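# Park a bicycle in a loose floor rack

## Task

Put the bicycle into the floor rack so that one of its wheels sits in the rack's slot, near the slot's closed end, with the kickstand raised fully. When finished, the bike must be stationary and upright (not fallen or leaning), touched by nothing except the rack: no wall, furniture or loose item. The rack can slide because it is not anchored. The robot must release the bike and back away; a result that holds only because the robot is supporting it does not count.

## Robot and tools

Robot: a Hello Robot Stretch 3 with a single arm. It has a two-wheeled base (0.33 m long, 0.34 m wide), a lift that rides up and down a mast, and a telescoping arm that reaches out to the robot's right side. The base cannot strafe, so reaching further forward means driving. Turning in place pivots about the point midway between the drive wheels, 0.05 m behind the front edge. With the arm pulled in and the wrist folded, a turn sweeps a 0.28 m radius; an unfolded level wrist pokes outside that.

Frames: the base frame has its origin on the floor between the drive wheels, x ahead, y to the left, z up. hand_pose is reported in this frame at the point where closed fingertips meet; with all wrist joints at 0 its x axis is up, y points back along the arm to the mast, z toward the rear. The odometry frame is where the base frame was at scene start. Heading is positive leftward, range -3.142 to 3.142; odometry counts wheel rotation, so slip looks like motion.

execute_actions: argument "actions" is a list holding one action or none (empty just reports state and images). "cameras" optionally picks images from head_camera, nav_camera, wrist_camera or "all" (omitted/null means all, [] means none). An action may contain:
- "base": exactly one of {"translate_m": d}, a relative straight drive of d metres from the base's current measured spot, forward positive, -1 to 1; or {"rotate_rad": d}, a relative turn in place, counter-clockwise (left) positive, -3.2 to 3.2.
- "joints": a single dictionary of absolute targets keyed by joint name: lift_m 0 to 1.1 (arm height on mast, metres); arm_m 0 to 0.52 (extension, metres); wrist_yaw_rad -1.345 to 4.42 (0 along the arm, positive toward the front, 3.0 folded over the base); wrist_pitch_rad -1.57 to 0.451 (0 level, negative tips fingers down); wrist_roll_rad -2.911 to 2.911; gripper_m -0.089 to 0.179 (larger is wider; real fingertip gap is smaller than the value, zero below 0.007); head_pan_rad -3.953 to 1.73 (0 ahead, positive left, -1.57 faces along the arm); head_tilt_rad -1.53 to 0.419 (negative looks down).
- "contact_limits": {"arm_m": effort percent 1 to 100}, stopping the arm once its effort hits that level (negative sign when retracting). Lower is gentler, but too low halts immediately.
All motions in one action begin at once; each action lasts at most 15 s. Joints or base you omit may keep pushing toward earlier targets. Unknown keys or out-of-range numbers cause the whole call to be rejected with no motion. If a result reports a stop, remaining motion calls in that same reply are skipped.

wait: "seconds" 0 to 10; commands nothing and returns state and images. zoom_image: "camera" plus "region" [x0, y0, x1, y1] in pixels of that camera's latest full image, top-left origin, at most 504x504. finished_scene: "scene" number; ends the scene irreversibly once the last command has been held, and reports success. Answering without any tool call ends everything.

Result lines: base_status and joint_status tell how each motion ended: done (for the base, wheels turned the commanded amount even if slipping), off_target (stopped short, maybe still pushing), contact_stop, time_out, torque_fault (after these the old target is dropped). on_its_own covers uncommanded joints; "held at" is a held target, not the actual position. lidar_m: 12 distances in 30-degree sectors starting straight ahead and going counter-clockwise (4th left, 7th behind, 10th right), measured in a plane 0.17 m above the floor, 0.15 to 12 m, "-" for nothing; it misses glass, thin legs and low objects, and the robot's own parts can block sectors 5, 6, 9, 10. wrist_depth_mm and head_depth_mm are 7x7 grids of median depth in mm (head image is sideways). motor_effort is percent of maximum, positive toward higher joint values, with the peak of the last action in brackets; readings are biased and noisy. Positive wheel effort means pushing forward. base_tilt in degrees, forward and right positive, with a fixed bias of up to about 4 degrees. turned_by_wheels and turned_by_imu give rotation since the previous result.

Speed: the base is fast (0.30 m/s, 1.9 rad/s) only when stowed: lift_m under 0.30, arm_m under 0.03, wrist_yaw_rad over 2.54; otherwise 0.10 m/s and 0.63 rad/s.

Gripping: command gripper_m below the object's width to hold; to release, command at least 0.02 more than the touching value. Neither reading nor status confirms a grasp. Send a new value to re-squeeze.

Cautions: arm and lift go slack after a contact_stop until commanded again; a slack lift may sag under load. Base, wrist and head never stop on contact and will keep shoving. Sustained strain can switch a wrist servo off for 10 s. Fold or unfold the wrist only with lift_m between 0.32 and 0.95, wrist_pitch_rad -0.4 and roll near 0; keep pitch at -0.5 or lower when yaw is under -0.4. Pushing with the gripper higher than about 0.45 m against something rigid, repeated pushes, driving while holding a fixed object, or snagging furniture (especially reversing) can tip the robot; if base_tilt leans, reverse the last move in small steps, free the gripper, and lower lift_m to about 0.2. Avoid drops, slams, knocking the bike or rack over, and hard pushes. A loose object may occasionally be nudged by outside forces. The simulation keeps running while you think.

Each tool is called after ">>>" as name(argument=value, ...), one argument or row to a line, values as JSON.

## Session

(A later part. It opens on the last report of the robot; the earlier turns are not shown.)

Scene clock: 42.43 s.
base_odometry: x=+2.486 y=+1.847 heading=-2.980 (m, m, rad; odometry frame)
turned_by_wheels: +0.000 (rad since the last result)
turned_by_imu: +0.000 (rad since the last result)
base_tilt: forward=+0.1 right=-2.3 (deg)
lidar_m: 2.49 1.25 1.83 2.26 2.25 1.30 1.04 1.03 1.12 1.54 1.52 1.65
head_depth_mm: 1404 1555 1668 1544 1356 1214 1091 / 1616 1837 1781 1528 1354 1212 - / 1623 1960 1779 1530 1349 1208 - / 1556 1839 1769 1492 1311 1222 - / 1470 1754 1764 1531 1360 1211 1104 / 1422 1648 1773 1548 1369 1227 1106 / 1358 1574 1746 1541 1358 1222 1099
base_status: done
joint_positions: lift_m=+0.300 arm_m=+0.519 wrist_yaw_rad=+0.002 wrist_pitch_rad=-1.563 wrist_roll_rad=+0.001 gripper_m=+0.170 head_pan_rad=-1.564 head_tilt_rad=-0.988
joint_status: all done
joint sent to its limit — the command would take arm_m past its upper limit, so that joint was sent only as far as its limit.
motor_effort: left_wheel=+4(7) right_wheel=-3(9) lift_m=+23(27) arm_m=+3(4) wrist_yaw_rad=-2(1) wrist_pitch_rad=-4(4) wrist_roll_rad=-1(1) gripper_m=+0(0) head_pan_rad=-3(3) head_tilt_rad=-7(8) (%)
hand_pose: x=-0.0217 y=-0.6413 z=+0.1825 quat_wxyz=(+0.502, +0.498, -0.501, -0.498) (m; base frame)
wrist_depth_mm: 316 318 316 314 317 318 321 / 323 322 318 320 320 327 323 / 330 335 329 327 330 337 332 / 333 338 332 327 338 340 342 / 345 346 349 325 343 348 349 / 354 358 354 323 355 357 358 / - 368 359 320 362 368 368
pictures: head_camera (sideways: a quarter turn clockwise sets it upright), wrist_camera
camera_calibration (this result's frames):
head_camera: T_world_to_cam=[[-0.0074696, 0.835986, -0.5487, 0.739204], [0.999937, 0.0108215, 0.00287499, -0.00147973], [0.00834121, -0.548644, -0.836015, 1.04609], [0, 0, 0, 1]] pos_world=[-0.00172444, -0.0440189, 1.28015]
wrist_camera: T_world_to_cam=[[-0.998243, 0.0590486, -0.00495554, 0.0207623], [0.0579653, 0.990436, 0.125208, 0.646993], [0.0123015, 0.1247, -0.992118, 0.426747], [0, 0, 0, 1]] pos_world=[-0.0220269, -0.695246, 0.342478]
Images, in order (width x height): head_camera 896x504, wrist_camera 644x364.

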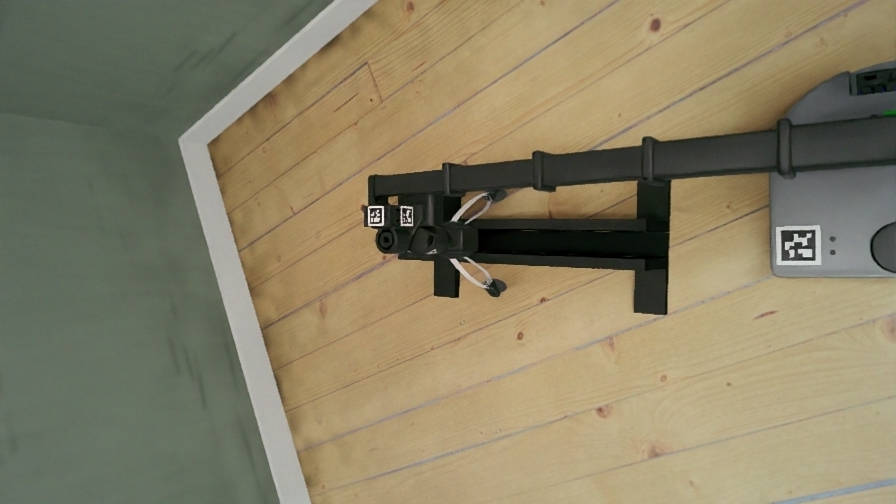

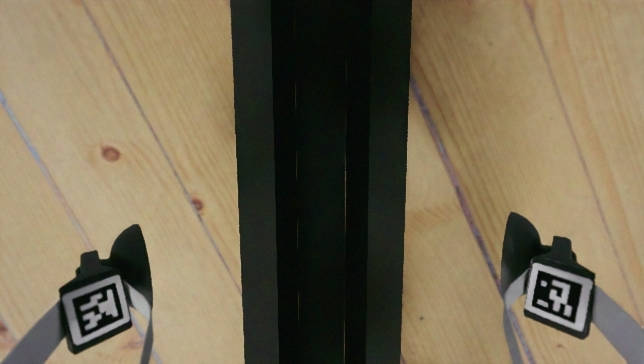

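>>> execute_actions(
  actions=[
    {"joints": {"lift_m": 0.222}},
  ],
  cameras=[],
)

>>> execute_actions(
  actions=[
    {"joints": {"gripper_m": 0.03}},
  ],
  cameras=["head_camera", "wrist_camera"],
)

Scene clock: 44.13 s.
base_odometry: x=+2.486 y=+1.847 heading=-2.980 (m, m, rad; odometry frame)
turned_by_wheels: +0.000 (rad since the last result)
turned_by_imu: +0.000 (rad since the last result)
base_tilt: forward=+0.1 right=-2.3 (deg)
lidar_m: 2.50 1.25 1.83 2.26 2.25 1.30 1.04 1.03 1.11 1.54 1.52 1.65
head_depth_mm: 1403 1549 1681 1534 1356 1209 1097 / 1605 1848 1788 1537 1362 1221 - / 1626 1946 1775 1540 1346 1227 - / 1545 1859 1777 1504 1326 1224 - / 1479 1751 1784 1539 1360 1219 1103 / 1413 1676 1775 1541 1359 1219 1104 / 1363 1595 1734 1546 1362 1222 1103
base_status: not commanded
joint_positions: lift_m=+0.222 arm_m=+0.519 wrist_yaw_rad=+0.002 wrist_pitch_rad=-1.563 wrist_roll_rad=+0.001 gripper_m=+0.170 head_pan_rad=-1.564 head_tilt_rad=-0.988
joint_status: all done
motor_effort: left_wheel=+4(4) right_wheel=-3(3) lift_m=+23(23) arm_m=+3(3) wrist_yaw_rad=-1(1) wrist_pitch_rad=-4(4) wrist_roll_rad=-1(1) gripper_m=+1(0) head_pan_rad=-3(3) head_tilt_rad=-7(7) (%)
hand_pose: x=-0.0217 y=-0.6413 z=+0.1045 quat_wxyz=(+0.502, +0.498, -0.501, -0.498) (m; base frame)
wrist_depth_mm: 243 242 95 243 95 244 246 / 249 251 97 248 97 252 251 / 255 255 99 254 99 257 258 / 261 261 101 258 101 262 262 / 267 265 104 264 104 268 268 / 273 273 105 270 106 274 277 / - 280 108 279 108 282 284
pictures: none
No camera images: the call's "cameras" was empty. Leave "cameras" out to get every camera's image.

Scene clock: 46.03 s.
base_odometry: x=+2.486 y=+1.847 heading=-2.979 (m, m, rad; odometry frame)
turned_by_wheels: +0.000 (rad since the last result)
turned_by_imu: +0.001 (rad since the last result)
base_tilt: forward=+0.1 right=-2.3 (deg)
lidar_m: 2.50 1.25 1.84 2.26 2.25 1.30 1.04 1.03 1.11 1.54 1.52 1.65
head_depth_mm: 1413 1557 1675 1529 1352 1216 1096 / 1624 1842 1777 1521 1360 1214 - / 1632 1942 1786 1538 1366 1221 - / 1554 1865 1762 1521 1320 1223 - / 1488 1745 1792 1557 1376 1213 1100 / 1415 1666 1775 1550 1364 1219 1103 / 1366 1594 1750 1544 1366 1219 1101
base_status: not commanded
joint_positions: lift_m=+0.222 arm_m=+0.519 wrist_yaw_rad=+0.001 wrist_pitch_rad=-1.563 wrist_roll_rad=+0.001 gripper_m=+0.032 head_pan_rad=-1.564 head_tilt_rad=-0.988
joint_status: all done
motor_effort: left_wheel=+8(8) right_wheel=-9(10) lift_m=+23(23) arm_m=+3(3) wrist_yaw_rad=-1(2) wrist_pitch_rad=-4(4) wrist_roll_rad=-1(1) gripper_m=-41(100) head_pan_rad=-3(2) head_tilt_rad=-7(7) (%)
hand_pose: x=-0.0216 y=-0.6413 z=+0.1045 quat_wxyz=(+0.502, +0.498, -0.501, -0.498) (m; base frame)
wrist_depth_mm: 244 243 95 242 95 244 247 / 249 250 97 247 97 249 250 / 252 254 99 254 99 256 256 / 262 259 101 260 101 261 264 / 267 268 103 266 104 266 269 / 275 - 105 271 106 - 275 / 279 280 108 278 109 284 280
pictures: head_camera (sideways: a quarter turn clockwise sets it upright), wrist_camera
camera_calibration (this result's frames):
head_camera: T_world_to_cam=[[-0.0074694, 0.835986, -0.5487, 0.739204], [0.999937, 0.0108213, 0.00287499, -0.00147973], [0.00834108, -0.548644, -0.836015, 1.04609], [0, 0, 0, 1]] pos_world=[-0.00172445, -0.0440189, 1.28015]
wrist_camera: T_world_to_cam=[[-0.998173, 0.0602215, -0.00495561, 0.0211554], [0.0591289, 0.990367, 0.125208, 0.656743], [0.0124481, 0.124686, -0.992118, 0.349349], [0, 0, 0, 1]] pos_world=[-0.0220645, -0.69525, 0.264471]
Images, in order (width x height): head_camera 896x504, wrist_camera 644x364.

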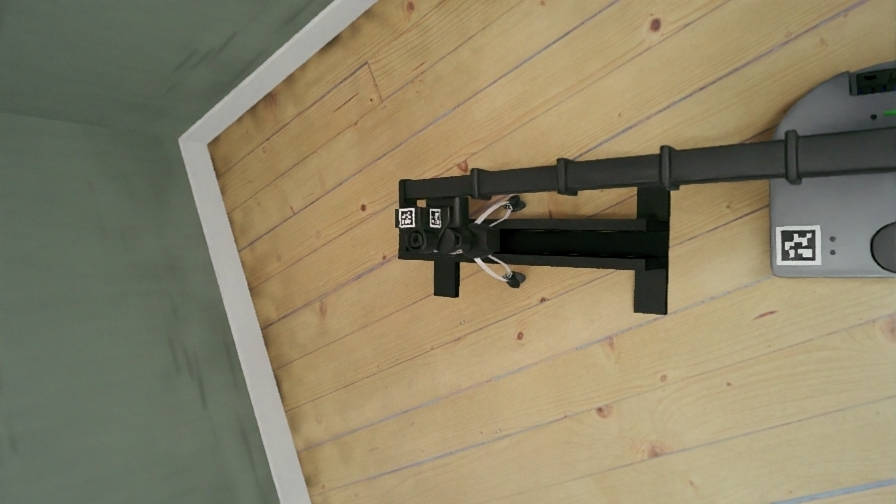

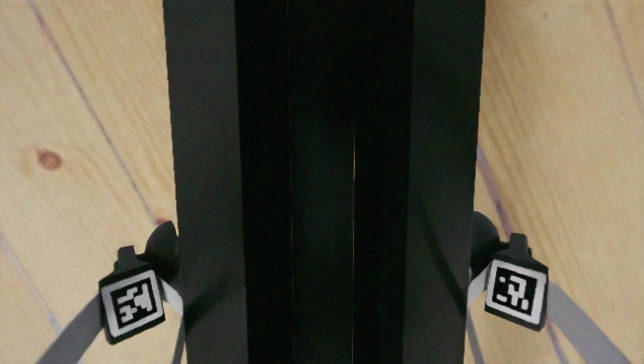

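>>> zoom_image(
  camera="head_camera",
  region=[390, 170, 560, 310],
)

Region (390, 170, 560, 310) of head_camera's 896x504 image, scaled by 2.965, with more detail than that image has; it fills the top 415 rows of this view, and the rest is white.

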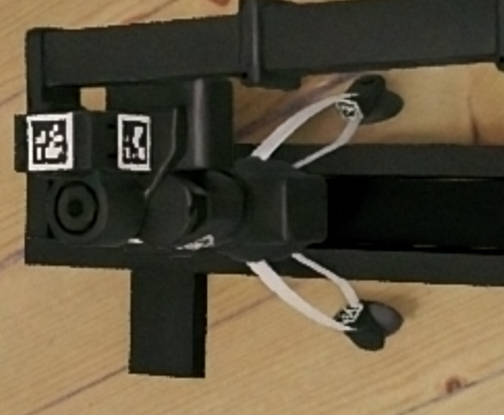

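>>> execute_actions(
  actions=[
    {"joints": {"gripper_m": 0.14}},
  ],
  cameras=[],
)

>>> execute_actions(
  actions=[
    {"joints": {"lift_m": 0.252}},
  ],
  cameras=[],
)

>>> execute_actions(
  actions=[
    {"joints": {"gripper_m": 0.0}},
  ],
  cameras=["head_camera", "wrist_camera"],
)

Scene clock: 47.87 s.
base_odometry: x=+2.486 y=+1.847 heading=-2.979 (m, m, rad; odometry frame)
turned_by_wheels: +0.000 (rad since the last result)
turned_by_imu: +0.000 (rad since the last result)
base_tilt: forward=+0.1 right=-2.3 (deg)
lidar_m: 2.50 1.25 1.83 2.26 2.24 1.30 1.04 1.03 1.12 1.54 1.52 1.64
head_depth_mm: 1412 1553 1688 1540 1354 1216 1100 / 1608 1846 1776 1538 1367 1209 - / 1637 1946 1775 1532 1362 1219 - / 1546 1846 1754 1510 1318 1212 - / 1491 1752 1791 1539 1361 1221 1098 / 1414 1656 1767 1543 1359 1229 1105 / 1357 1577 1742 1539 1357 1228 1109
base_status: not commanded
joint_positions: lift_m=+0.222 arm_m=+0.519 wrist_yaw_rad=+0.001 wrist_pitch_rad=-1.563 wrist_roll_rad=+0.001 gripper_m=+0.140 head_pan_rad=-1.564 head_tilt_rad=-0.988
joint_status: all done
motor_effort: left_wheel=+8(8) right_wheel=-9(9) lift_m=+23(23) arm_m=+3(3) wrist_yaw_rad=-1(0) wrist_pitch_rad=-3(4) wrist_roll_rad=-1(1) gripper_m=-1(76) head_pan_rad=-2(3) head_tilt_rad=-8(8) (%)
hand_pose: x=-0.0216 y=-0.6413 z=+0.1045 quat_wxyz=(+0.502, +0.498, -0.501, -0.498) (m; base frame)
wrist_depth_mm: 244 245 95 244 95 244 246 / 249 247 97 247 97 251 251 / 255 255 99 253 99 257 257 / 261 262 101 259 101 262 262 / 267 265 103 267 104 267 270 / 273 - 106 271 106 - 275 / 279 281 108 277 109 280 281
pictures: none
No camera images: the call's "cameras" was empty. Leave "cameras" out to get every camera's image.

Scene clock: 48.93 s.
base_odometry: x=+2.486 y=+1.847 heading=-2.980 (m, m, rad; odometry frame)
turned_by_wheels: +0.000 (rad since the last result)
turned_by_imu: +0.000 (rad since the last result)
base_tilt: forward=+0.1 right=-2.3 (deg)
lidar_m: 2.50 1.25 1.84 2.26 2.24 1.30 1.04 1.03 1.11 1.54 1.52 1.65
head_depth_mm: 1404 1555 1689 1541 1348 1211 1094 / 1602 1860 1767 1539 1360 1209 - / 1634 1938 1769 1504 1368 1211 - / 1561 1820 1760 1517 1313 1215 - / 1477 1752 1764 1534 1357 1226 1100 / 1408 1663 1786 1543 1360 1227 1101 / 1358 1591 1754 1535 1364 1217 1107
base_status: not commanded
joint_positions: lift_m=+0.252 arm_m=+0.519 wrist_yaw_rad=+0.001 wrist_pitch_rad=-1.563 wrist_roll_rad=+0.001 gripper_m=+0.140 head_pan_rad=-1.564 head_tilt_rad=-0.988
joint_status: all done
motor_effort: left_wheel=+6(8) right_wheel=-4(10) lift_m=+31(32) arm_m=+3(3) wrist_yaw_rad=-1(1) wrist_pitch_rad=-4(4) wrist_roll_rad=-1(1) gripper_m=+0(1) head_pan_rad=-3(3) head_tilt_rad=-7(7) (%)
hand_pose: x=-0.0216 y=-0.6413 z=+0.1341 quat_wxyz=(+0.502, +0.498, -0.501, -0.498) (m; base frame)
wrist_depth_mm: 273 271 123 270 123 274 273 / 276 277 125 276 126 280 278 / 283 284 128 284 128 287 287 / 289 291 131 289 132 293 293 / 298 296 135 293 135 299 298 / 303 - 138 301 138 - 306 / 314 315 141 309 141 315 314
pictures: none
No camera images: the call's "cameras" was empty. Leave "cameras" out to get every camera's image.

Scene clock: 50.83 s.
base_odometry: x=+2.486 y=+1.847 heading=-2.980 (m, m, rad; odometry frame)
turned_by_wheels: +0.000 (rad since the last result)
turned_by_imu: +0.000 (rad since the last result)
base_tilt: forward=+0.1 right=-2.3 (deg)
lidar_m: 2.50 1.25 1.83 2.26 2.24 1.30 1.04 1.03 1.11 1.54 1.52 1.65
head_depth_mm: 1401 1558 1662 1528 1356 1212 1101 / 1618 1841 1790 1533 1352 1221 - / 1624 1931 1770 1510 1360 1207 - / 1551 1845 1784 1510 1336 1213 - / 1490 1761 1791 1536 1366 1216 1102 / 1418 1662 1778 1537 1357 1224 1108 / 1363 1584 1736 1552 1356 1228 1105
base_status: not commanded
joint_positions: lift_m=+0.252 arm_m=+0.519 wrist_yaw_rad=+0.001 wrist_pitch_rad=-1.563 wrist_roll_rad=+0.001 gripper_m=+0.002 head_pan_rad=-1.564 head_tilt_rad=-0.988
joint_status: all done
motor_effort: left_wheel=+5(7) right_wheel=-4(7) lift_m=+31(31) arm_m=+3(3) wrist_yaw_rad=-1(1) wrist_pitch_rad=-4(4) wrist_roll_rad=-1(1) gripper_m=-37(100) head_pan_rad=-3(4) head_tilt_rad=-8(7) (%)
hand_pose: x=-0.0216 y=-0.6413 z=+0.1341 quat_wxyz=(+0.502, +0.498, -0.501, -0.498) (m; base frame)
wrist_depth_mm: 270 269 121 267 121 272 272 / 276 277 123 273 123 278 278 / 283 283 125 279 126 285 285 / 288 291 128 288 129 293 292 / 297 294 131 293 131 298 298 / 303 301 134 299 135 304 303 / 309 311 141 304 138 312 312
pictures: head_camera (sideways: a quarter turn clockwise sets it upright), wrist_camera
camera_calibration (this result's frames):
head_camera: T_world_to_cam=[[-0.0074694, 0.835986, -0.5487, 0.739204], [0.999937, 0.0108213, 0.00287499, -0.00147973], [0.00834108, -0.548644, -0.836015, 1.04609], [0, 0, 0, 1]] pos_world=[-0.00172445, -0.0440189, 1.28015]
wrist_camera: T_world_to_cam=[[-0.998173, 0.0602129, -0.00495703, 0.0212985], [0.0591206, 0.990371, 0.125183, 0.653057], [0.0124469, 0.124661, -0.992121, 0.378763], [0, 0, 0, 1]] pos_world=[-0.0220639, -0.695268, 0.294133]
Images, in order (width x height): head_camera 896x504, wrist_camera 644x364.

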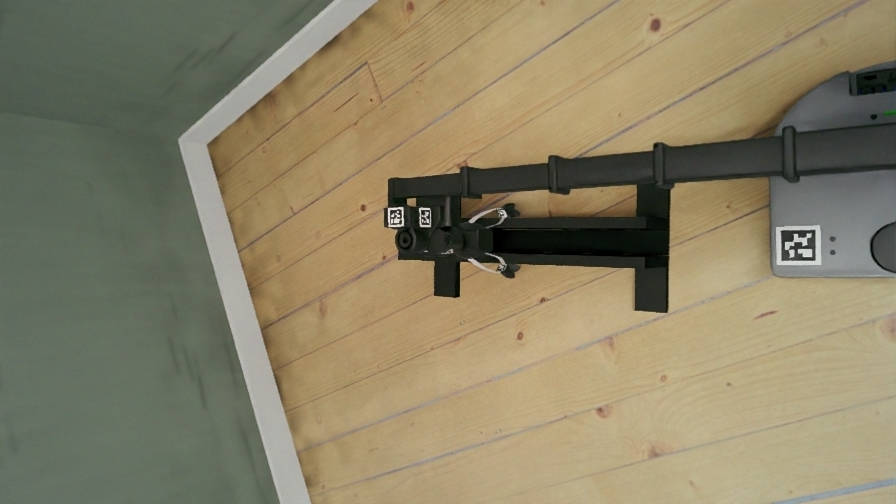

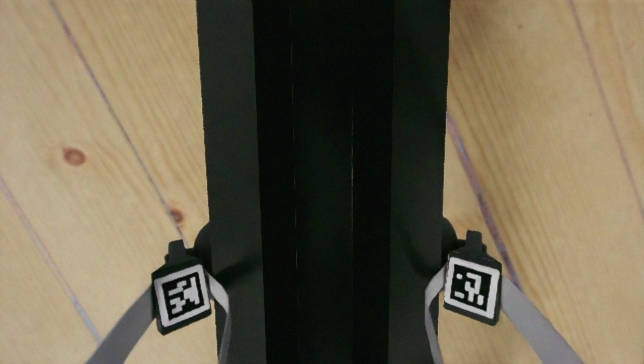

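>>> execute_actions(
  actions=[
    {"joints": {"lift_m": 0.272}},
  ],
  cameras=["head_camera", "wrist_camera"],
)

Scene clock: 53.60 s.
base_odometry: x=+2.486 y=+1.847 heading=-2.980 (m, m, rad; odometry frame)
turned_by_wheels: +0.000 (rad since the last result)
turned_by_imu: +0.000 (rad since the last result)
base_tilt: forward=+0.1 right=-2.3 (deg)
lidar_m: 2.49 1.26 1.83 2.26 2.25 1.30 1.04 1.03 1.11 0.36 1.52 1.65
head_depth_mm: 1400 1553 1675 1532 1352 1212 1098 / 1601 1834 1780 1547 1358 1212 - / 1641 1929 1777 1510 1361 1211 - / 1561 1849 1790 1481 1322 1216 - / 1485 1753 1797 1550 1362 1218 1100 / 1413 1661 1771 1546 1363 1221 1103 / 1364 1584 1741 1551 1353 1227 1108
base_status: not commanded
joint_positions: lift_m=+0.272 arm_m=+0.519 wrist_yaw_rad=+0.001 wrist_pitch_rad=-1.563 wrist_roll_rad=+0.001 gripper_m=+0.016 head_pan_rad=-1.564 head_tilt_rad=-0.988
joint_status: all done
on_its_own: gripper_m is held at +0.015, not at your +0.000, by its stall guard, which is still easing
motor_effort: left_wheel=+5(5) right_wheel=-4(4) lift_m=+38(40) arm_m=+3(3) wrist_yaw_rad=-1(1) wrist_pitch_rad=-4(4) wrist_roll_rad=-1(1) gripper_m=-31(33) head_pan_rad=-3(3) head_tilt_rad=-7(7) (%)
hand_pose: x=-0.0216 y=-0.6413 z=+0.1538 quat_wxyz=(+0.502, +0.498, -0.501, -0.498) (m; base frame)
wrist_depth_mm: 288 288 121 268 121 291 291 / 295 297 124 277 124 297 297 / 303 302 125 281 126 307 302 / 308 308 128 286 129 310 313 / 315 314 131 293 131 322 321 / 321 322 134 296 135 321 327 / 326 335 141 305 138 336 337
pictures: head_camera (sideways: a quarter turn clockwise sets it upright), wrist_camera
camera_calibration (this result's frames):
head_camera: T_world_to_cam=[[-0.0074693, 0.835986, -0.5487, 0.739204], [0.999937, 0.0108212, 0.00287499, -0.00147973], [0.00834102, -0.548644, -0.836015, 1.04609], [0, 0, 0, 1]] pos_world=[-0.00172445, -0.0440189, 1.28015]
wrist_camera: T_world_to_cam=[[-0.998173, 0.0602136, -0.00496817, 0.0214011], [0.0591221, 0.990393, 0.125002, 0.650683], [0.0124473, 0.12448, -0.992144, 0.398177], [0, 0, 0, 1]] pos_world=[-0.022064, -0.695286, 0.313819]
Images, in order (width x height): head_camera 896x504, wrist_camera 644x364.

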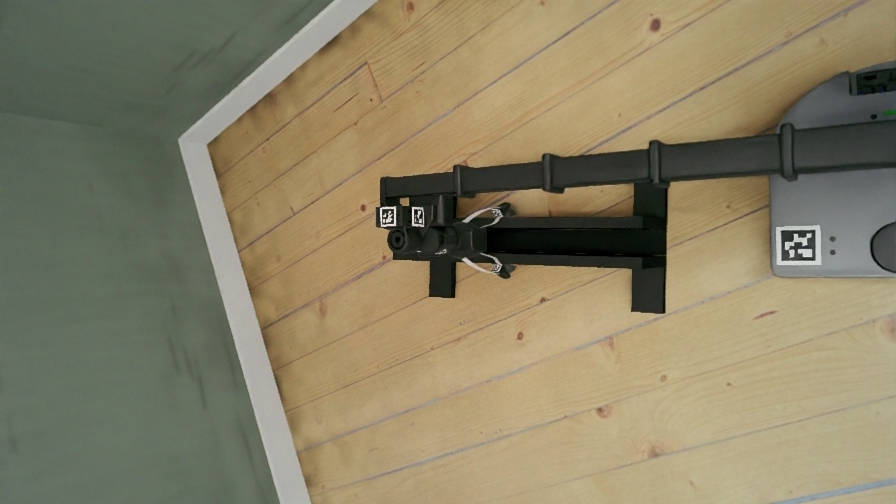

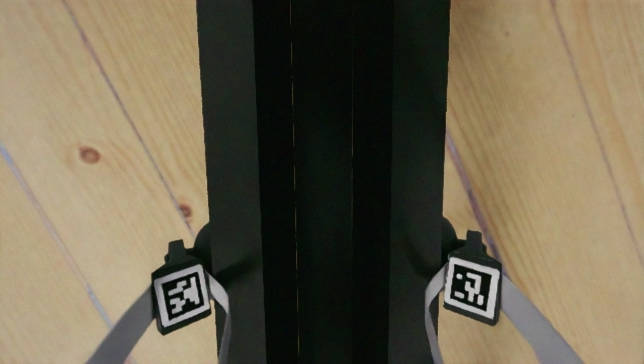

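>>> execute_actions(
  actions=[
    {"joints": {"wrist_yaw_rad": 1.57}},
  ],
  cameras=["head_camera", "wrist_camera"],
)

Scene clock: 58.63 s.
base_odometry: x=+2.486 y=+1.847 heading=-2.980 (m, m, rad; odometry frame)
turned_by_wheels: +0.000 (rad since the last result)
turned_by_imu: +0.001 (rad since the last result)
base_tilt: forward=+0.1 right=-2.3 (deg)
lidar_m: 2.50 1.25 1.83 2.26 2.25 1.30 1.04 1.03 0.63 0.62 0.65 1.65
head_depth_mm: 1413 1552 1680 1539 1361 1211 1096 / 1607 1852 1773 1539 1343 1221 - / 1636 1955 1775 1504 1327 1206 - / 1551 1851 1784 1510 1339 1209 - / 1474 1750 1761 1542 1346 1219 1101 / 1410 1659 1789 1543 1361 1223 1102 / 1355 1585 1743 1550 1371 1212 1102
base_status: not commanded
joint_positions: lift_m=+0.272 arm_m=+0.519 wrist_yaw_rad=+1.568 wrist_pitch_rad=-1.563 wrist_roll_rad=-0.003 gripper_m=+0.042 head_pan_rad=-1.564 head_tilt_rad=-0.988
joint_status: all done
on_its_own: gripper_m is held at +0.041, not at your +0.000, by its stall guard, which is still easing
motor_effort: left_wheel=+5(5) right_wheel=-4(4) lift_m=+38(37) arm_m=+3(3) wrist_yaw_rad=+2(5) wrist_pitch_rad=-4(4) wrist_roll_rad=+1(3) gripper_m=-21(25) head_pan_rad=-2(3) head_tilt_rad=-7(7) (%)
hand_pose: x=-0.0435 y=-0.6637 z=+0.1538 quat_wxyz=(+0.707, +0.707, -0.003, +0.002) (m; base frame)
wrist_depth_mm: 289 290 121 269 121 289 290 / 296 295 123 272 123 295 298 / 302 306 126 278 126 302 306 / 310 310 129 286 129 308 310 / 318 318 131 290 132 318 314 / 322 326 134 297 135 326 326 / 331 328 141 302 139 336 335
pictures: head_camera (sideways: a quarter turn clockwise sets it upright), wrist_camera
camera_calibration (this result's frames):
head_camera: T_world_to_cam=[[-0.0074694, 0.835986, -0.5487, 0.739204], [0.999937, 0.0108213, 0.00287499, -0.00147973], [0.00834108, -0.548644, -0.836015, 1.04609], [0, 0, 0, 1]] pos_world=[-0.00172445, -0.0440189, 1.28015]
wrist_camera: T_world_to_cam=[[-0.0608071, -0.998137, -0.00494503, -0.660686], [-0.990358, 0.0597139, 0.125004, 0.0107394], [-0.124475, 0.0124985, -0.992144, 0.32095], [0, 0, 0, 1]] pos_world=[0.0104117, -0.664108, 0.313819]
Images, in order (width x height): head_camera 896x504, wrist_camera 644x364.

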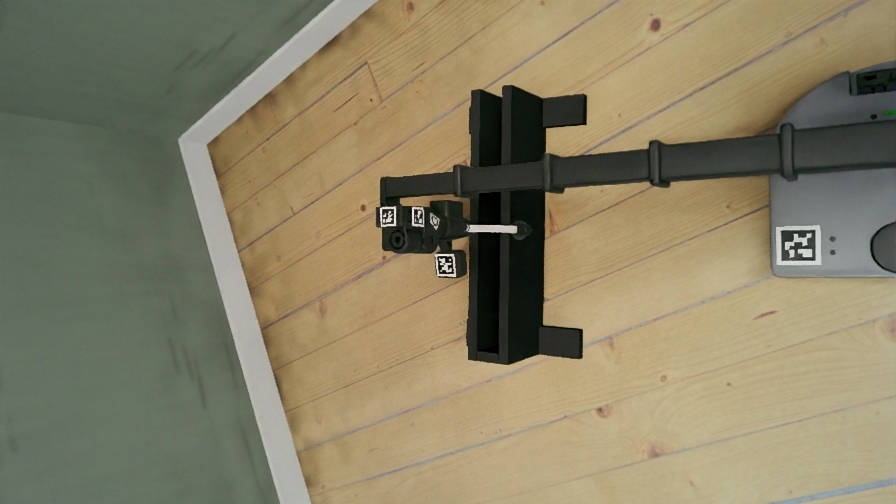

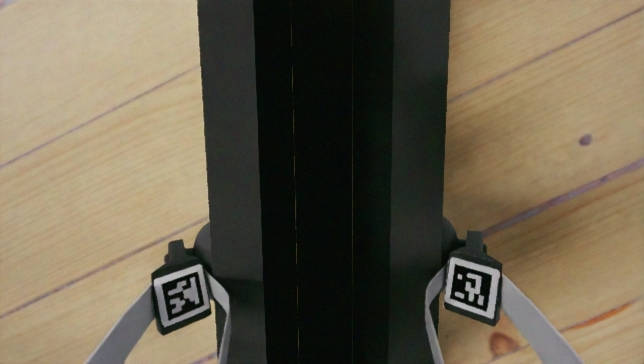

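>>> execute_actions(
  actions=[
    {"base": {"rotate_rad": 1.14}, "joints": {"arm_m": 0.19, "gripper_m": 0.03, "head_pan_rad": -0.5, "head_tilt_rad": -0.8}},
  ],
  cameras=["head_camera", "nav_camera"],
)

Scene clock: 62.33 s.
base_odometry: x=+2.486 y=+1.847 heading=-1.840 (m, m, rad; odometry frame)
turned_by_wheels: +1.140 (rad since the last result)
turned_by_imu: +1.157 (rad since the last result)
base_tilt: forward=+0.1 right=-2.3 (deg)
lidar_m: 2.65 2.24 2.21 1.22 1.03 1.03 1.16 0.40 0.30 0.29 0.31 1.30
head_depth_mm: 3149 2905 2207 1779 1508 1296 1131 / 3311 2925 2214 1696 1508 1291 1021 / 3294 2936 1735 1775 1501 1292 1116 / 3467 2955 2037 1809 1510 1296 1136 / 3473 2841 2068 1796 1518 1303 1142 / 3577 2929 2249 1815 1520 1305 1137 / 3659 2925 2247 1814 1509 1304 1141
base_status: done
joint_positions: lift_m=+0.272 arm_m=+0.190 wrist_yaw_rad=+1.569 wrist_pitch_rad=-1.557 wrist_roll_rad=-0.001 gripper_m=+0.046 head_pan_rad=-0.507 head_tilt_rad=-0.804
joint_status: gripper_m off_target (ended at +0.046, target +0.030); the others done
on_its_own: gripper_m is held at +0.046, not at your +0.030, by its stall guard, which is still easing
motor_effort: left_wheel=-3(13) right_wheel=+4(15) lift_m=+38(38) arm_m=-2(1) wrist_yaw_rad=+1(3) wrist_pitch_rad=-7(7) wrist_roll_rad=+0(1) gripper_m=-2(73) head_pan_rad=+3(40) head_tilt_rad=+2(22) (%)
hand_pose: x=-0.0419 y=-0.3354 z=+0.1537 quat_wxyz=(+0.707, +0.707, -0.005, +0.004) (m; base frame)
wrist_depth_mm: 295 292 122 272 122 295 295 / 298 299 124 275 125 298 299 / - 304 127 283 127 306 302 / - 311 129 286 129 310 309 / - 320 132 293 132 316 320 / - - 134 300 135 326 325 / - 336 137 304 139 335 336
pictures: head_camera (sideways: a quarter turn clockwise sets it upright), nav_camera (sideways: a quarter turn counterclockwise sets it upright)
camera_calibration (this result's frames):
head_camera: T_world_to_cam=[[-0.630865, 0.348838, -0.693053, 0.931088], [0.482069, 0.876131, 0.00217507, 0.00258989], [0.607964, -0.332727, -0.720884, 0.892729], [0, 0, 0, 1]] pos_world=[0.043395, -0.0300327, 1.28884]
nav_camera: T_world_to_cam=[[0.614742, -0.348967, 0.707329, -0.880669], [-0.482754, -0.875667, -0.0124557, 0.0696837], [0.623732, -0.333809, -0.706775, 0.875987], [0, 0, 0, 1]] pos_world=[0.0286429, 0.0461075, 1.24292]
Images, in order (width x height): head_camera 896x504, nav_camera 672x504.

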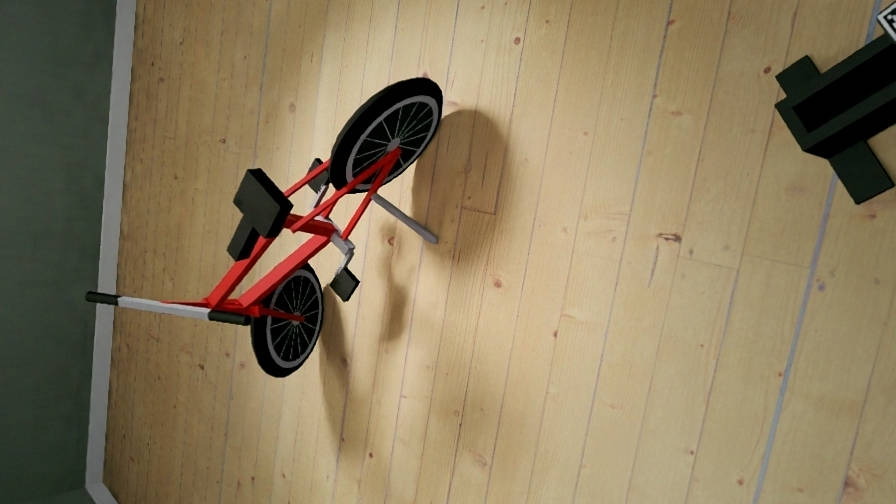

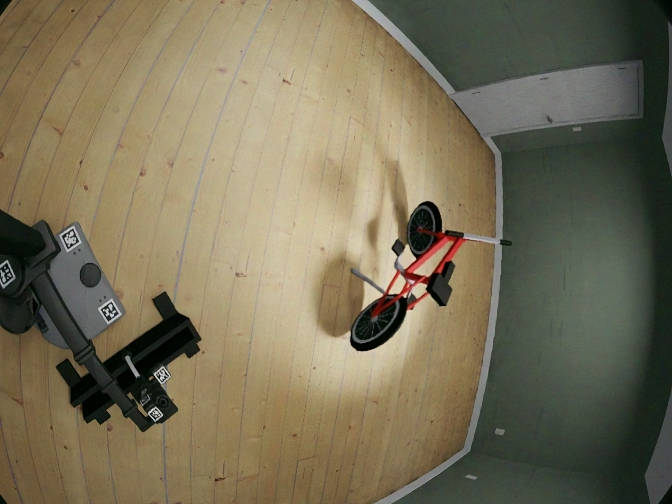

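>>> execute_actions(
  actions=[
    {"base": {"translate_m": 1.0}, "joints": {"head_pan_rad": -1.0, "head_tilt_rad": -0.95}},
  ],
  cameras=["head_camera"],
)

Scene clock: 73.57 s.
base_odometry: x=+2.220 y=+0.883 heading=-1.840 (m, m, rad; odometry frame)
turned_by_wheels: +0.000 (rad since the last result)
turned_by_imu: -0.001 (rad since the last result)
base_tilt: forward=+0.1 right=-2.3 (deg)
lidar_m: 1.85 1.56 1.56 1.77 1.76 1.76 1.99 0.40 0.30 0.29 0.31 0.95
head_depth_mm: 2885 2268 1862 1263 1388 1272 1038 / 2839 2262 1856 1338 1397 1222 1095 / 2777 2286 1895 1495 1394 1147 1122 / 2756 2284 1227 1541 1387 1175 1120 / 2730 2209 1862 1522 1403 1230 1109 / 2678 2271 1883 1543 1404 1235 1114 / 2636 2286 1878 1608 1392 1238 1107
base_status: done
joint_positions: lift_m=+0.272 arm_m=+0.190 wrist_yaw_rad=+1.569 wrist_pitch_rad=-1.557 wrist_roll_rad=-0.001 gripper_m=+0.050 head_pan_rad=-0.993 head_tilt_rad=-0.938
joint_status: all done
on_its_own: gripper_m is held at +0.049, not at your +0.030, by its stall guard, which is not easing now
motor_effort: left_wheel=-4(6) right_wheel=+4(11) lift_m=+37(38) arm_m=-2(2) wrist_yaw_rad=+1(1) wrist_pitch_rad=-7(7) wrist_roll_rad=+0(0) gripper_m=-20(20) head_pan_rad=-3(27) head_tilt_rad=-8(25) (%)
hand_pose: x=-0.0421 y=-0.3354 z=+0.1537 quat_wxyz=(+0.707, +0.707, -0.005, +0.004) (m; base frame)
wrist_depth_mm: 292 291 122 270 122 294 292 / 299 299 124 273 125 300 299 / - 304 127 280 127 306 304 / - 313 130 289 130 313 315 / - 317 132 291 132 319 318 / - - 135 300 136 326 325 / - 334 139 304 138 336 332
pictures: head_camera (sideways: a quarter turn clockwise sets it upright)
camera_calibration (this result's frames):
head_camera: T_world_to_cam=[[-0.442051, 0.675558, -0.590095, 0.795784], [0.835694, 0.549189, 0.00269309, -0.000241223], [0.325893, -0.491948, -0.807329, 1.00686], [0, 0, 0, 1]] pos_world=[0.0238509, -0.0421433, 1.28246]
Images, in order (width x height): head_camera 896x504.

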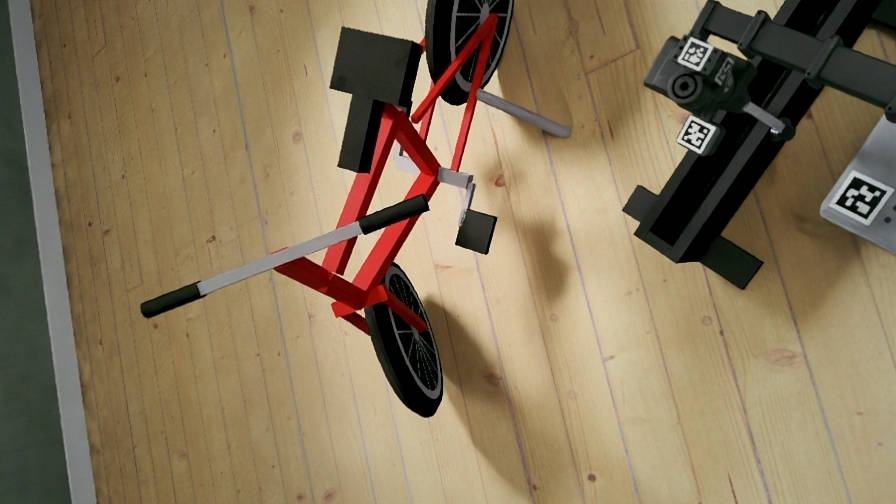

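>>> execute_actions(
  actions=[
    {"base": {"translate_m": 1.0}, "joints": {"head_pan_rad": -2.1, "head_tilt_rad": -0.95}},
  ],
  cameras=["head_camera"],
)

Scene clock: 85.03 s.
base_odometry: x=+1.954 y=-0.081 heading=-1.840 (m, m, rad; odometry frame)
turned_by_wheels: +0.000 (rad since the last result)
turned_by_imu: -0.001 (rad since the last result)
base_tilt: forward=+0.1 right=-2.3 (deg)
lidar_m: 1.06 0.89 0.88 1.00 1.65 2.50 2.83 0.40 0.30 0.29 0.31 1.89
head_depth_mm: 2566 2240 1804 1597 1389 1227 1124 / 2575 2228 1560 1594 1382 1230 1143 / 2616 2261 1384 1566 1384 1192 - / 2642 2272 1880 1276 1403 1173 - / 2706 2272 1879 1562 1367 1116 1125 / 2732 2262 1883 1604 1401 1221 1075 / 2778 2273 1892 1613 1393 1238 1074
base_status: done
joint_positions: lift_m=+0.272 arm_m=+0.190 wrist_yaw_rad=+1.569 wrist_pitch_rad=-1.558 wrist_roll_rad=-0.001 gripper_m=+0.050 head_pan_rad=-2.093 head_tilt_rad=-0.938
joint_status: all done
on_its_own: gripper_m is held at +0.049, not at your +0.030, by its stall guard, which is not easing now
motor_effort: left_wheel=-3(4) right_wheel=+4(11) lift_m=+38(38) arm_m=-2(2) wrist_yaw_rad=+0(1) wrist_pitch_rad=-6(6) wrist_roll_rad=+0(0) gripper_m=-19(19) head_pan_rad=-3(39) head_tilt_rad=-7(8) (%)
hand_pose: x=-0.0422 y=-0.3354 z=+0.1537 quat_wxyz=(+0.707, +0.707, -0.004, +0.004) (m; base frame)
wrist_depth_mm: 294 290 122 271 122 292 294 / 298 298 124 275 124 298 297 / - 305 127 282 127 304 302 / - 311 130 289 129 313 311 / - 316 132 294 132 318 316 / - - 135 298 135 325 327 / - 334 138 305 138 338 331
pictures: head_camera (sideways: a quarter turn clockwise sets it upright)
camera_calibration (this result's frames):
head_camera: T_world_to_cam=[[0.40153, 0.70052, -0.589954, 0.790455], [0.868559, -0.495579, 0.00269374, -0.000442533], [-0.290482, -0.513492, -0.807432, 1.01075], [0, 0, 0, 1]] pos_world=[-0.0234014, -0.0349358, 1.28245]
Images, in order (width x height): head_camera 896x504.

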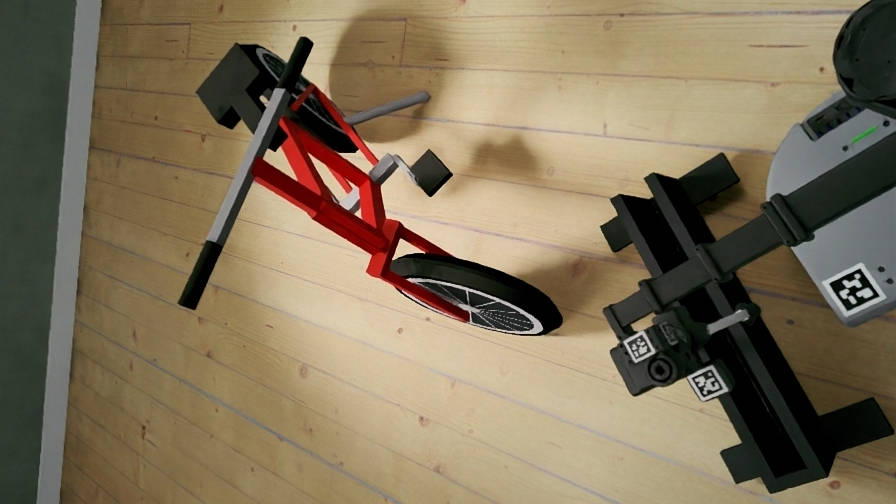

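>>> execute_actions(
  actions=[
    {"base": {"translate_m": 0.36}},
  ],
  cameras=[],
)

>>> execute_actions(
  actions=[
    {"base": {"rotate_rad": 0.28}, "joints": {"arm_m": 0.41, "head_pan_rad": -2.4, "head_tilt_rad": -0.85}},
  ],
  cameras=["head_camera"],
)

Scene clock: 90.13 s.
base_odometry: x=+1.858 y=-0.428 heading=-1.840 (m, m, rad; odometry frame)
turned_by_wheels: +0.000 (rad since the last result)
turned_by_imu: +0.000 (rad since the last result)
base_tilt: forward=+0.1 right=-2.3 (deg)
lidar_m: 0.76 0.64 0.64 0.73 1.20 2.76 3.13 0.40 0.30 0.29 0.31 1.36
head_depth_mm: 2698 2123 1605 1584 1383 1238 1126 / 2731 2261 1655 1534 1388 1236 1137 / 2741 2252 1871 1505 1397 1195 - / 2786 2257 1875 1594 1394 1184 - / 2869 2274 1874 1599 1418 1116 1122 / 2889 2271 1884 1595 1401 1221 1076 / 2865 2297 1874 1601 1396 1238 1077
base_status: done
joint_positions: lift_m=+0.272 arm_m=+0.190 wrist_yaw_rad=+1.569 wrist_pitch_rad=-1.558 wrist_roll_rad=-0.001 gripper_m=+0.050 head_pan_rad=-2.093 head_tilt_rad=-0.938
joint_status: not commanded
on_its_own: gripper_m is held at +0.049, not at your +0.030, by its stall guard, which is not easing now
motor_effort: left_wheel=-3(5) right_wheel=+4(11) lift_m=+38(38) arm_m=-2(2) wrist_yaw_rad=+1(1) wrist_pitch_rad=-6(6) wrist_roll_rad=+0(0) gripper_m=-19(20) head_pan_rad=-4(3) head_tilt_rad=-7(6) (%)
hand_pose: x=-0.0422 y=-0.3354 z=+0.1537 quat_wxyz=(+0.707, +0.707, -0.004, +0.004) (m; base frame)
wrist_depth_mm: 293 291 122 272 122 292 294 / 298 299 124 275 125 300 300 / - 304 127 281 127 307 305 / - 311 129 286 129 311 314 / - 317 132 294 132 317 320 / - - 135 298 135 325 324 / - 336 138 303 139 334 330
pictures: none
No camera images: the call's "cameras" was empty. Leave "cameras" out to get every camera's image.

Scene clock: 93.00 s.
base_odometry: x=+1.858 y=-0.428 heading=-1.560 (m, m, rad; odometry frame)
turned_by_wheels: +0.280 (rad since the last result)
turned_by_imu: +0.284 (rad since the last result)
base_tilt: forward=+0.1 right=-2.3 (deg)
lidar_m: 0.67 0.64 0.66 0.89 2.28 2.85 3.25 0.80 0.52 0.51 0.53 0.89
head_depth_mm: 2705 2595 1612 1664 1460 1263 1141 / 2782 2584 2008 1612 1447 1265 1137 / 2778 2632 2084 1475 1432 1266 1156 / 2874 2641 2072 1718 1462 1267 1162 / 2918 2601 2059 1725 1461 1248 1108 / 2939 2658 2107 1716 1466 1200 1124 / 2988 2663 2100 1716 1507 1121 1107
base_status: done
joint_positions: lift_m=+0.272 arm_m=+0.410 wrist_yaw_rad=+1.569 wrist_pitch_rad=-1.558 wrist_roll_rad=-0.001 gripper_m=+0.050 head_pan_rad=-2.393 head_tilt_rad=-0.853
joint_status: all done
on_its_own: gripper_m is held at +0.049, not at your +0.030, by its stall guard, which is not easing now
motor_effort: left_wheel=-3(9) right_wheel=+4(12) lift_m=+38(38) arm_m=+3(4) wrist_yaw_rad=+0(1) wrist_pitch_rad=-6(6) wrist_roll_rad=+0(0) gripper_m=-20(20) head_pan_rad=-2(22) head_tilt_rad=+1(16) (%)
hand_pose: x=-0.0422 y=-0.5549 z=+0.1537 quat_wxyz=(+0.707, +0.707, -0.004, +0.004) (m; base frame)
wrist_depth_mm: 289 291 118 264 118 292 292 / 296 297 121 270 121 295 296 / 303 303 124 278 125 302 308 / 309 312 128 286 129 313 312 / 316 314 131 294 132 317 321 / 325 323 134 301 136 322 322 / 334 330 146 310 140 332 333
pictures: head_camera (sideways: a quarter turn clockwise sets it upright)
camera_calibration (this result's frames):
head_camera: T_world_to_cam=[[0.551547, 0.514364, -0.656678, 0.876476], [0.683531, -0.729918, 0.00237, 0.00110732], [-0.478102, -0.450167, -0.754167, 0.942638], [0, 0, 0, 1]] pos_world=[-0.0334973, -0.0256744, 1.28647]
Images, in order (width x height): head_camera 896x504.

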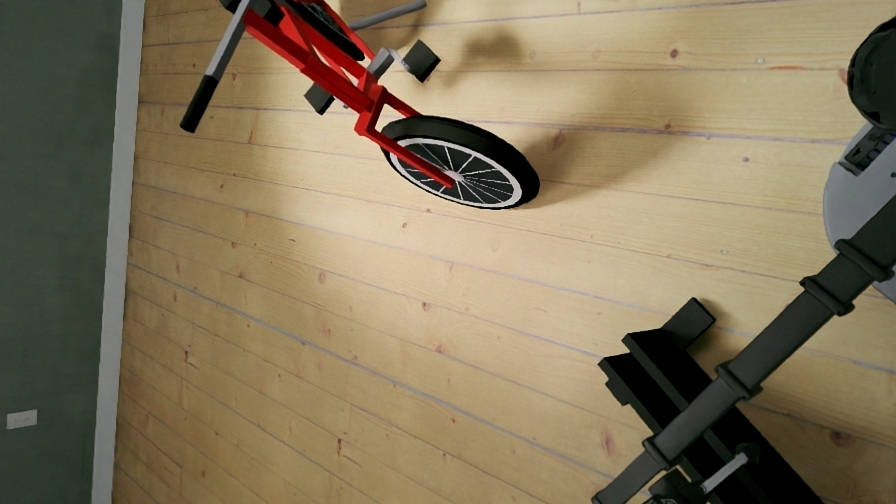

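>>> execute_actions(
  actions=[
    {"base": {"translate_m": -0.17}, "joints": {"arm_m": 0.425, "head_pan_rad": -2.3, "head_tilt_rad": -1.0}},
  ],
  cameras=["head_camera"],
)

Scene clock: 96.03 s.
base_odometry: x=+1.856 y=-0.258 heading=-1.560 (m, m, rad; odometry frame)
turned_by_wheels: +0.000 (rad since the last result)
turned_by_imu: +0.001 (rad since the last result)
base_tilt: forward=+0.1 right=-2.3 (deg)
lidar_m: 0.83 0.79 0.81 1.08 2.69 2.76 3.12 0.66 0.54 0.52 0.55 1.12
head_depth_mm: 2534 2032 1540 1532 1361 1209 - / 2535 2024 1543 1548 1355 1213 - / 2560 2076 1783 1319 1368 1235 - / 2580 2076 1764 1558 1369 1252 - / 2579 2081 1801 1526 1313 1196 1100 / 2554 2099 1790 1554 1232 1217 1101 / 2585 2105 1793 1556 1158 1190 1103
base_status: done
joint_positions: lift_m=+0.272 arm_m=+0.425 wrist_yaw_rad=+1.569 wrist_pitch_rad=-1.560 wrist_roll_rad=-0.001 gripper_m=+0.050 head_pan_rad=-2.307 head_tilt_rad=-0.987
joint_status: all done
on_its_own: gripper_m is held at +0.049, not at your +0.030, by its stall guard, which is not easing now
motor_effort: left_wheel=-3(10) right_wheel=+5(6) lift_m=+38(38) arm_m=+3(3) wrist_yaw_rad=+0(1) wrist_pitch_rad=-5(6) wrist_roll_rad=+0(0) gripper_m=-20(20) head_pan_rad=+3(13) head_tilt_rad=-8(25) (%)
hand_pose: x=-0.0427 y=-0.5699 z=+0.1537 quat_wxyz=(+0.707, +0.707, -0.004, +0.003) (m; base frame)
wrist_depth_mm: 291 293 123 272 123 289 290 / 298 297 124 276 125 298 298 / 304 302 127 284 127 304 303 / 309 310 130 287 130 308 310 / 316 317 132 291 132 321 317 / 325 322 135 297 135 322 327 / 329 330 138 305 138 329 330
pictures: head_camera (sideways: a quarter turn clockwise sets it upright)
camera_calibration (this result's frames):
head_camera: T_world_to_cam=[[0.559986, 0.620003, -0.549556, 0.736858], [0.743374, -0.66887, 0.00287136, 0.0000900304], [-0.365801, -0.410133, -0.835452, 1.04764], [0, 0, 0, 1]] pos_world=[-0.02947, -0.0271223, 1.2802]
Images, in order (width x height): head_camera 896x504.

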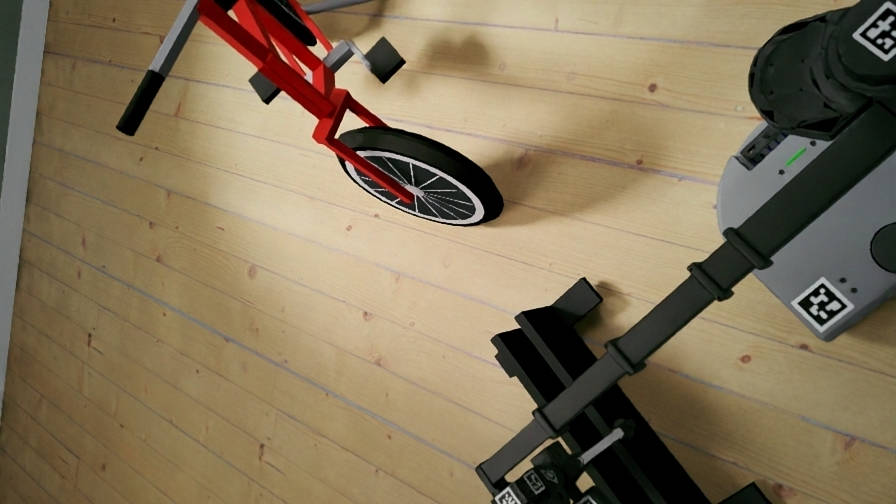

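>>> zoom_image(
  camera="head_camera",
  region=[320, 110, 620, 400],
)

Region (320, 110, 620, 400) of head_camera's 896x504 image, scaled by 1.680, with more detail than that image has; it fills the top 487 rows of this view, and the rest is white.

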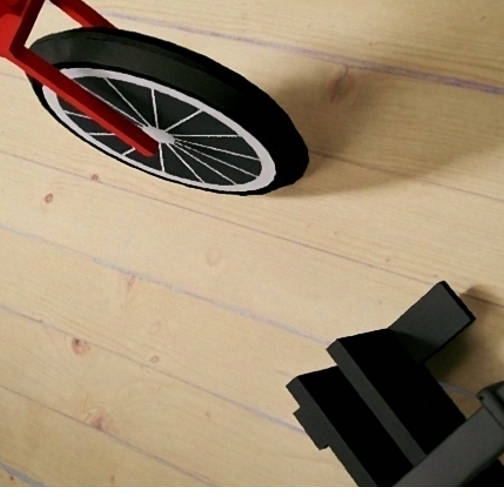

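>>> execute_actions(
  actions=[
    {"joints": {"arm_m": 0.445}},
  ],
  cameras=[],
)

>>> execute_actions(
  actions=[
    {"joints": {"lift_m": 0.251}},
  ],
  cameras=[],
)

>>> execute_actions(
  actions=[
    {"joints": {"gripper_m": 0.14}},
  ],
  cameras=["wrist_camera"],
)

Scene clock: 97.60 s.
base_odometry: x=+1.856 y=-0.258 heading=-1.560 (m, m, rad; odometry frame)
turned_by_wheels: +0.000 (rad since the last result)
turned_by_imu: +0.000 (rad since the last result)
base_tilt: forward=+0.1 right=-2.3 (deg)
lidar_m: 0.82 0.79 0.81 1.09 2.69 2.75 3.11 0.66 0.56 0.54 0.57 1.12
head_depth_mm: 2567 2033 1545 1537 1351 1217 - / 2563 2028 1548 1541 1349 1215 - / 2518 2106 1774 1322 1361 1237 - / 2596 2084 1786 1544 1366 1261 - / 2565 2100 1797 1542 1312 1200 1111 / 2587 2124 1776 1540 1261 1214 1099 / 2568 2094 1777 1587 1189 1203 1099
base_status: not commanded
joint_positions: lift_m=+0.272 arm_m=+0.445 wrist_yaw_rad=+1.569 wrist_pitch_rad=-1.560 wrist_roll_rad=-0.001 gripper_m=+0.050 head_pan_rad=-2.307 head_tilt_rad=-0.987
joint_status: all done
on_its_own: gripper_m is held at +0.049, not at your +0.030, by its stall guard, which is not easing now
motor_effort: left_wheel=-3(3) right_wheel=+5(5) lift_m=+38(38) arm_m=+3(5) wrist_yaw_rad=+1(1) wrist_pitch_rad=-5(5) wrist_roll_rad=+0(0) gripper_m=-20(19) head_pan_rad=+4(3) head_tilt_rad=-8(7) (%)
hand_pose: x=-0.0427 y=-0.5899 z=+0.1537 quat_wxyz=(+0.707, +0.707, -0.004, +0.003) (m; base frame)
wrist_depth_mm: 289 294 118 266 118 289 291 / 298 298 122 272 121 297 299 / 304 303 124 277 125 304 301 / 310 311 128 286 129 313 310 / 318 319 131 294 132 317 315 / 324 327 135 300 136 322 321 / 333 328 145 310 140 333 329
pictures: none
No camera images: the call's "cameras" was empty. Leave "cameras" out to get every camera's image.

Scene clock: 98.67 s.
base_odometry: x=+1.856 y=-0.258 heading=-1.560 (m, m, rad; odometry frame)
turned_by_wheels: +0.000 (rad since the last result)
turned_by_imu: +0.000 (rad since the last result)
base_tilt: forward=+0.1 right=-2.3 (deg)
lidar_m: 0.82 0.79 0.81 1.09 2.69 2.75 3.11 0.66 3.05 2.18 2.08 1.12
head_depth_mm: 2569 2048 1541 1534 1358 1213 1121 / 2563 2044 1538 1537 1357 1214 - / 2551 2097 1770 1315 1375 1234 - / 2558 2104 1774 1549 1364 1257 - / 2563 2105 1788 1542 1331 1207 1105 / 2584 2090 1770 1542 1276 1218 1106 / 2536 2095 1782 1586 1193 1199 1104
base_status: not commanded
joint_positions: lift_m=+0.251 arm_m=+0.445 wrist_yaw_rad=+1.569 wrist_pitch_rad=-1.561 wrist_roll_rad=-0.001 gripper_m=+0.050 head_pan_rad=-2.307 head_tilt_rad=-0.987
joint_status: all done
on_its_own: gripper_m is held at +0.049, not at your +0.030, by its stall guard, which is not easing now
motor_effort: left_wheel=-3(4) right_wheel=+5(6) lift_m=+30(32) arm_m=+3(3) wrist_yaw_rad=+1(0) wrist_pitch_rad=-5(5) wrist_roll_rad=+0(0) gripper_m=-19(20) head_pan_rad=+4(3) head_tilt_rad=-8(8) (%)
hand_pose: x=-0.0430 y=-0.5899 z=+0.1331 quat_wxyz=(+0.707, +0.707, -0.003, +0.003) (m; base frame)
wrist_depth_mm: 272 271 121 268 122 272 270 / 276 279 124 276 124 277 277 / 283 282 127 281 126 281 283 / 287 288 129 289 129 294 289 / 296 297 132 296 132 297 296 / 301 300 135 299 136 302 299 / 314 311 139 308 139 311 309
pictures: none
No camera images: the call's "cameras" was empty. Leave "cameras" out to get every camera's image.

Scene clock: 100.07 s.
base_odometry: x=+1.856 y=-0.258 heading=-1.560 (m, m, rad; odometry frame)
turned_by_wheels: +0.000 (rad since the last result)
turned_by_imu: +0.000 (rad since the last result)
base_tilt: forward=+0.1 right=-2.3 (deg)
lidar_m: 0.82 0.79 0.81 1.09 2.69 2.76 3.11 0.66 3.04 2.19 2.09 1.12
head_depth_mm: 2548 2057 1545 1537 1357 1209 1129 / 2538 2044 1539 1533 1363 1218 - / 2572 2092 1762 1322 1358 1237 - / 2591 2082 1807 1537 1358 1262 - / 2576 2103 1782 1541 1333 1200 1108 / 2579 2128 1787 1551 1270 1214 1105 / 2589 2083 1790 1572 1199 1201 1104
base_status: not commanded
joint_positions: lift_m=+0.251 arm_m=+0.445 wrist_yaw_rad=+1.569 wrist_pitch_rad=-1.562 wrist_roll_rad=-0.001 gripper_m=+0.140 head_pan_rad=-2.307 head_tilt_rad=-0.987
joint_status: all done
motor_effort: left_wheel=-3(3) right_wheel=+5(5) lift_m=+30(30) arm_m=+3(3) wrist_yaw_rad=+0(1) wrist_pitch_rad=-4(5) wrist_roll_rad=+0(0) gripper_m=+0(76) head_pan_rad=+3(2) head_tilt_rad=-8(8) (%)
hand_pose: x=-0.0434 y=-0.5899 z=+0.1331 quat_wxyz=(+0.707, +0.707, -0.003, +0.002) (m; base frame)
wrist_depth_mm: 272 271 122 271 123 272 274 / 278 277 125 276 125 277 278 / 285 285 127 282 128 286 284 / 289 290 130 289 131 290 294 / 297 295 133 295 134 299 298 / 302 - 136 302 137 - 304 / 310 315 148 307 140 310 315
pictures: wrist_camera
camera_calibration (this result's frames):
wrist_camera: T_world_to_cam=[[-0.0608644, -0.998134, -0.00499714, -0.587154], [-0.990441, 0.0597729, 0.124314, 0.00921888], [-0.123783, 0.0125156, -0.99223, 0.299594], [0, 0, 0, 1]] pos_world=[0.0104786, -0.590359, 0.293187]
Images, in order (width x height): wrist_camera 644x364.

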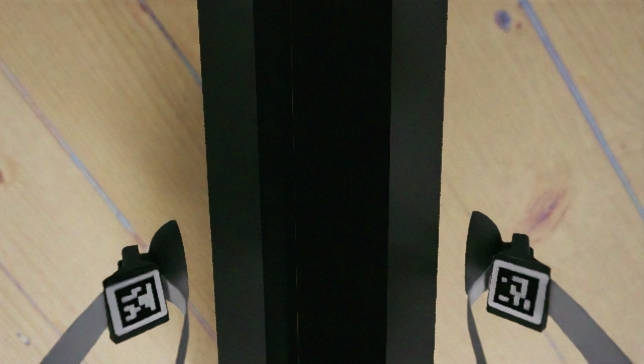

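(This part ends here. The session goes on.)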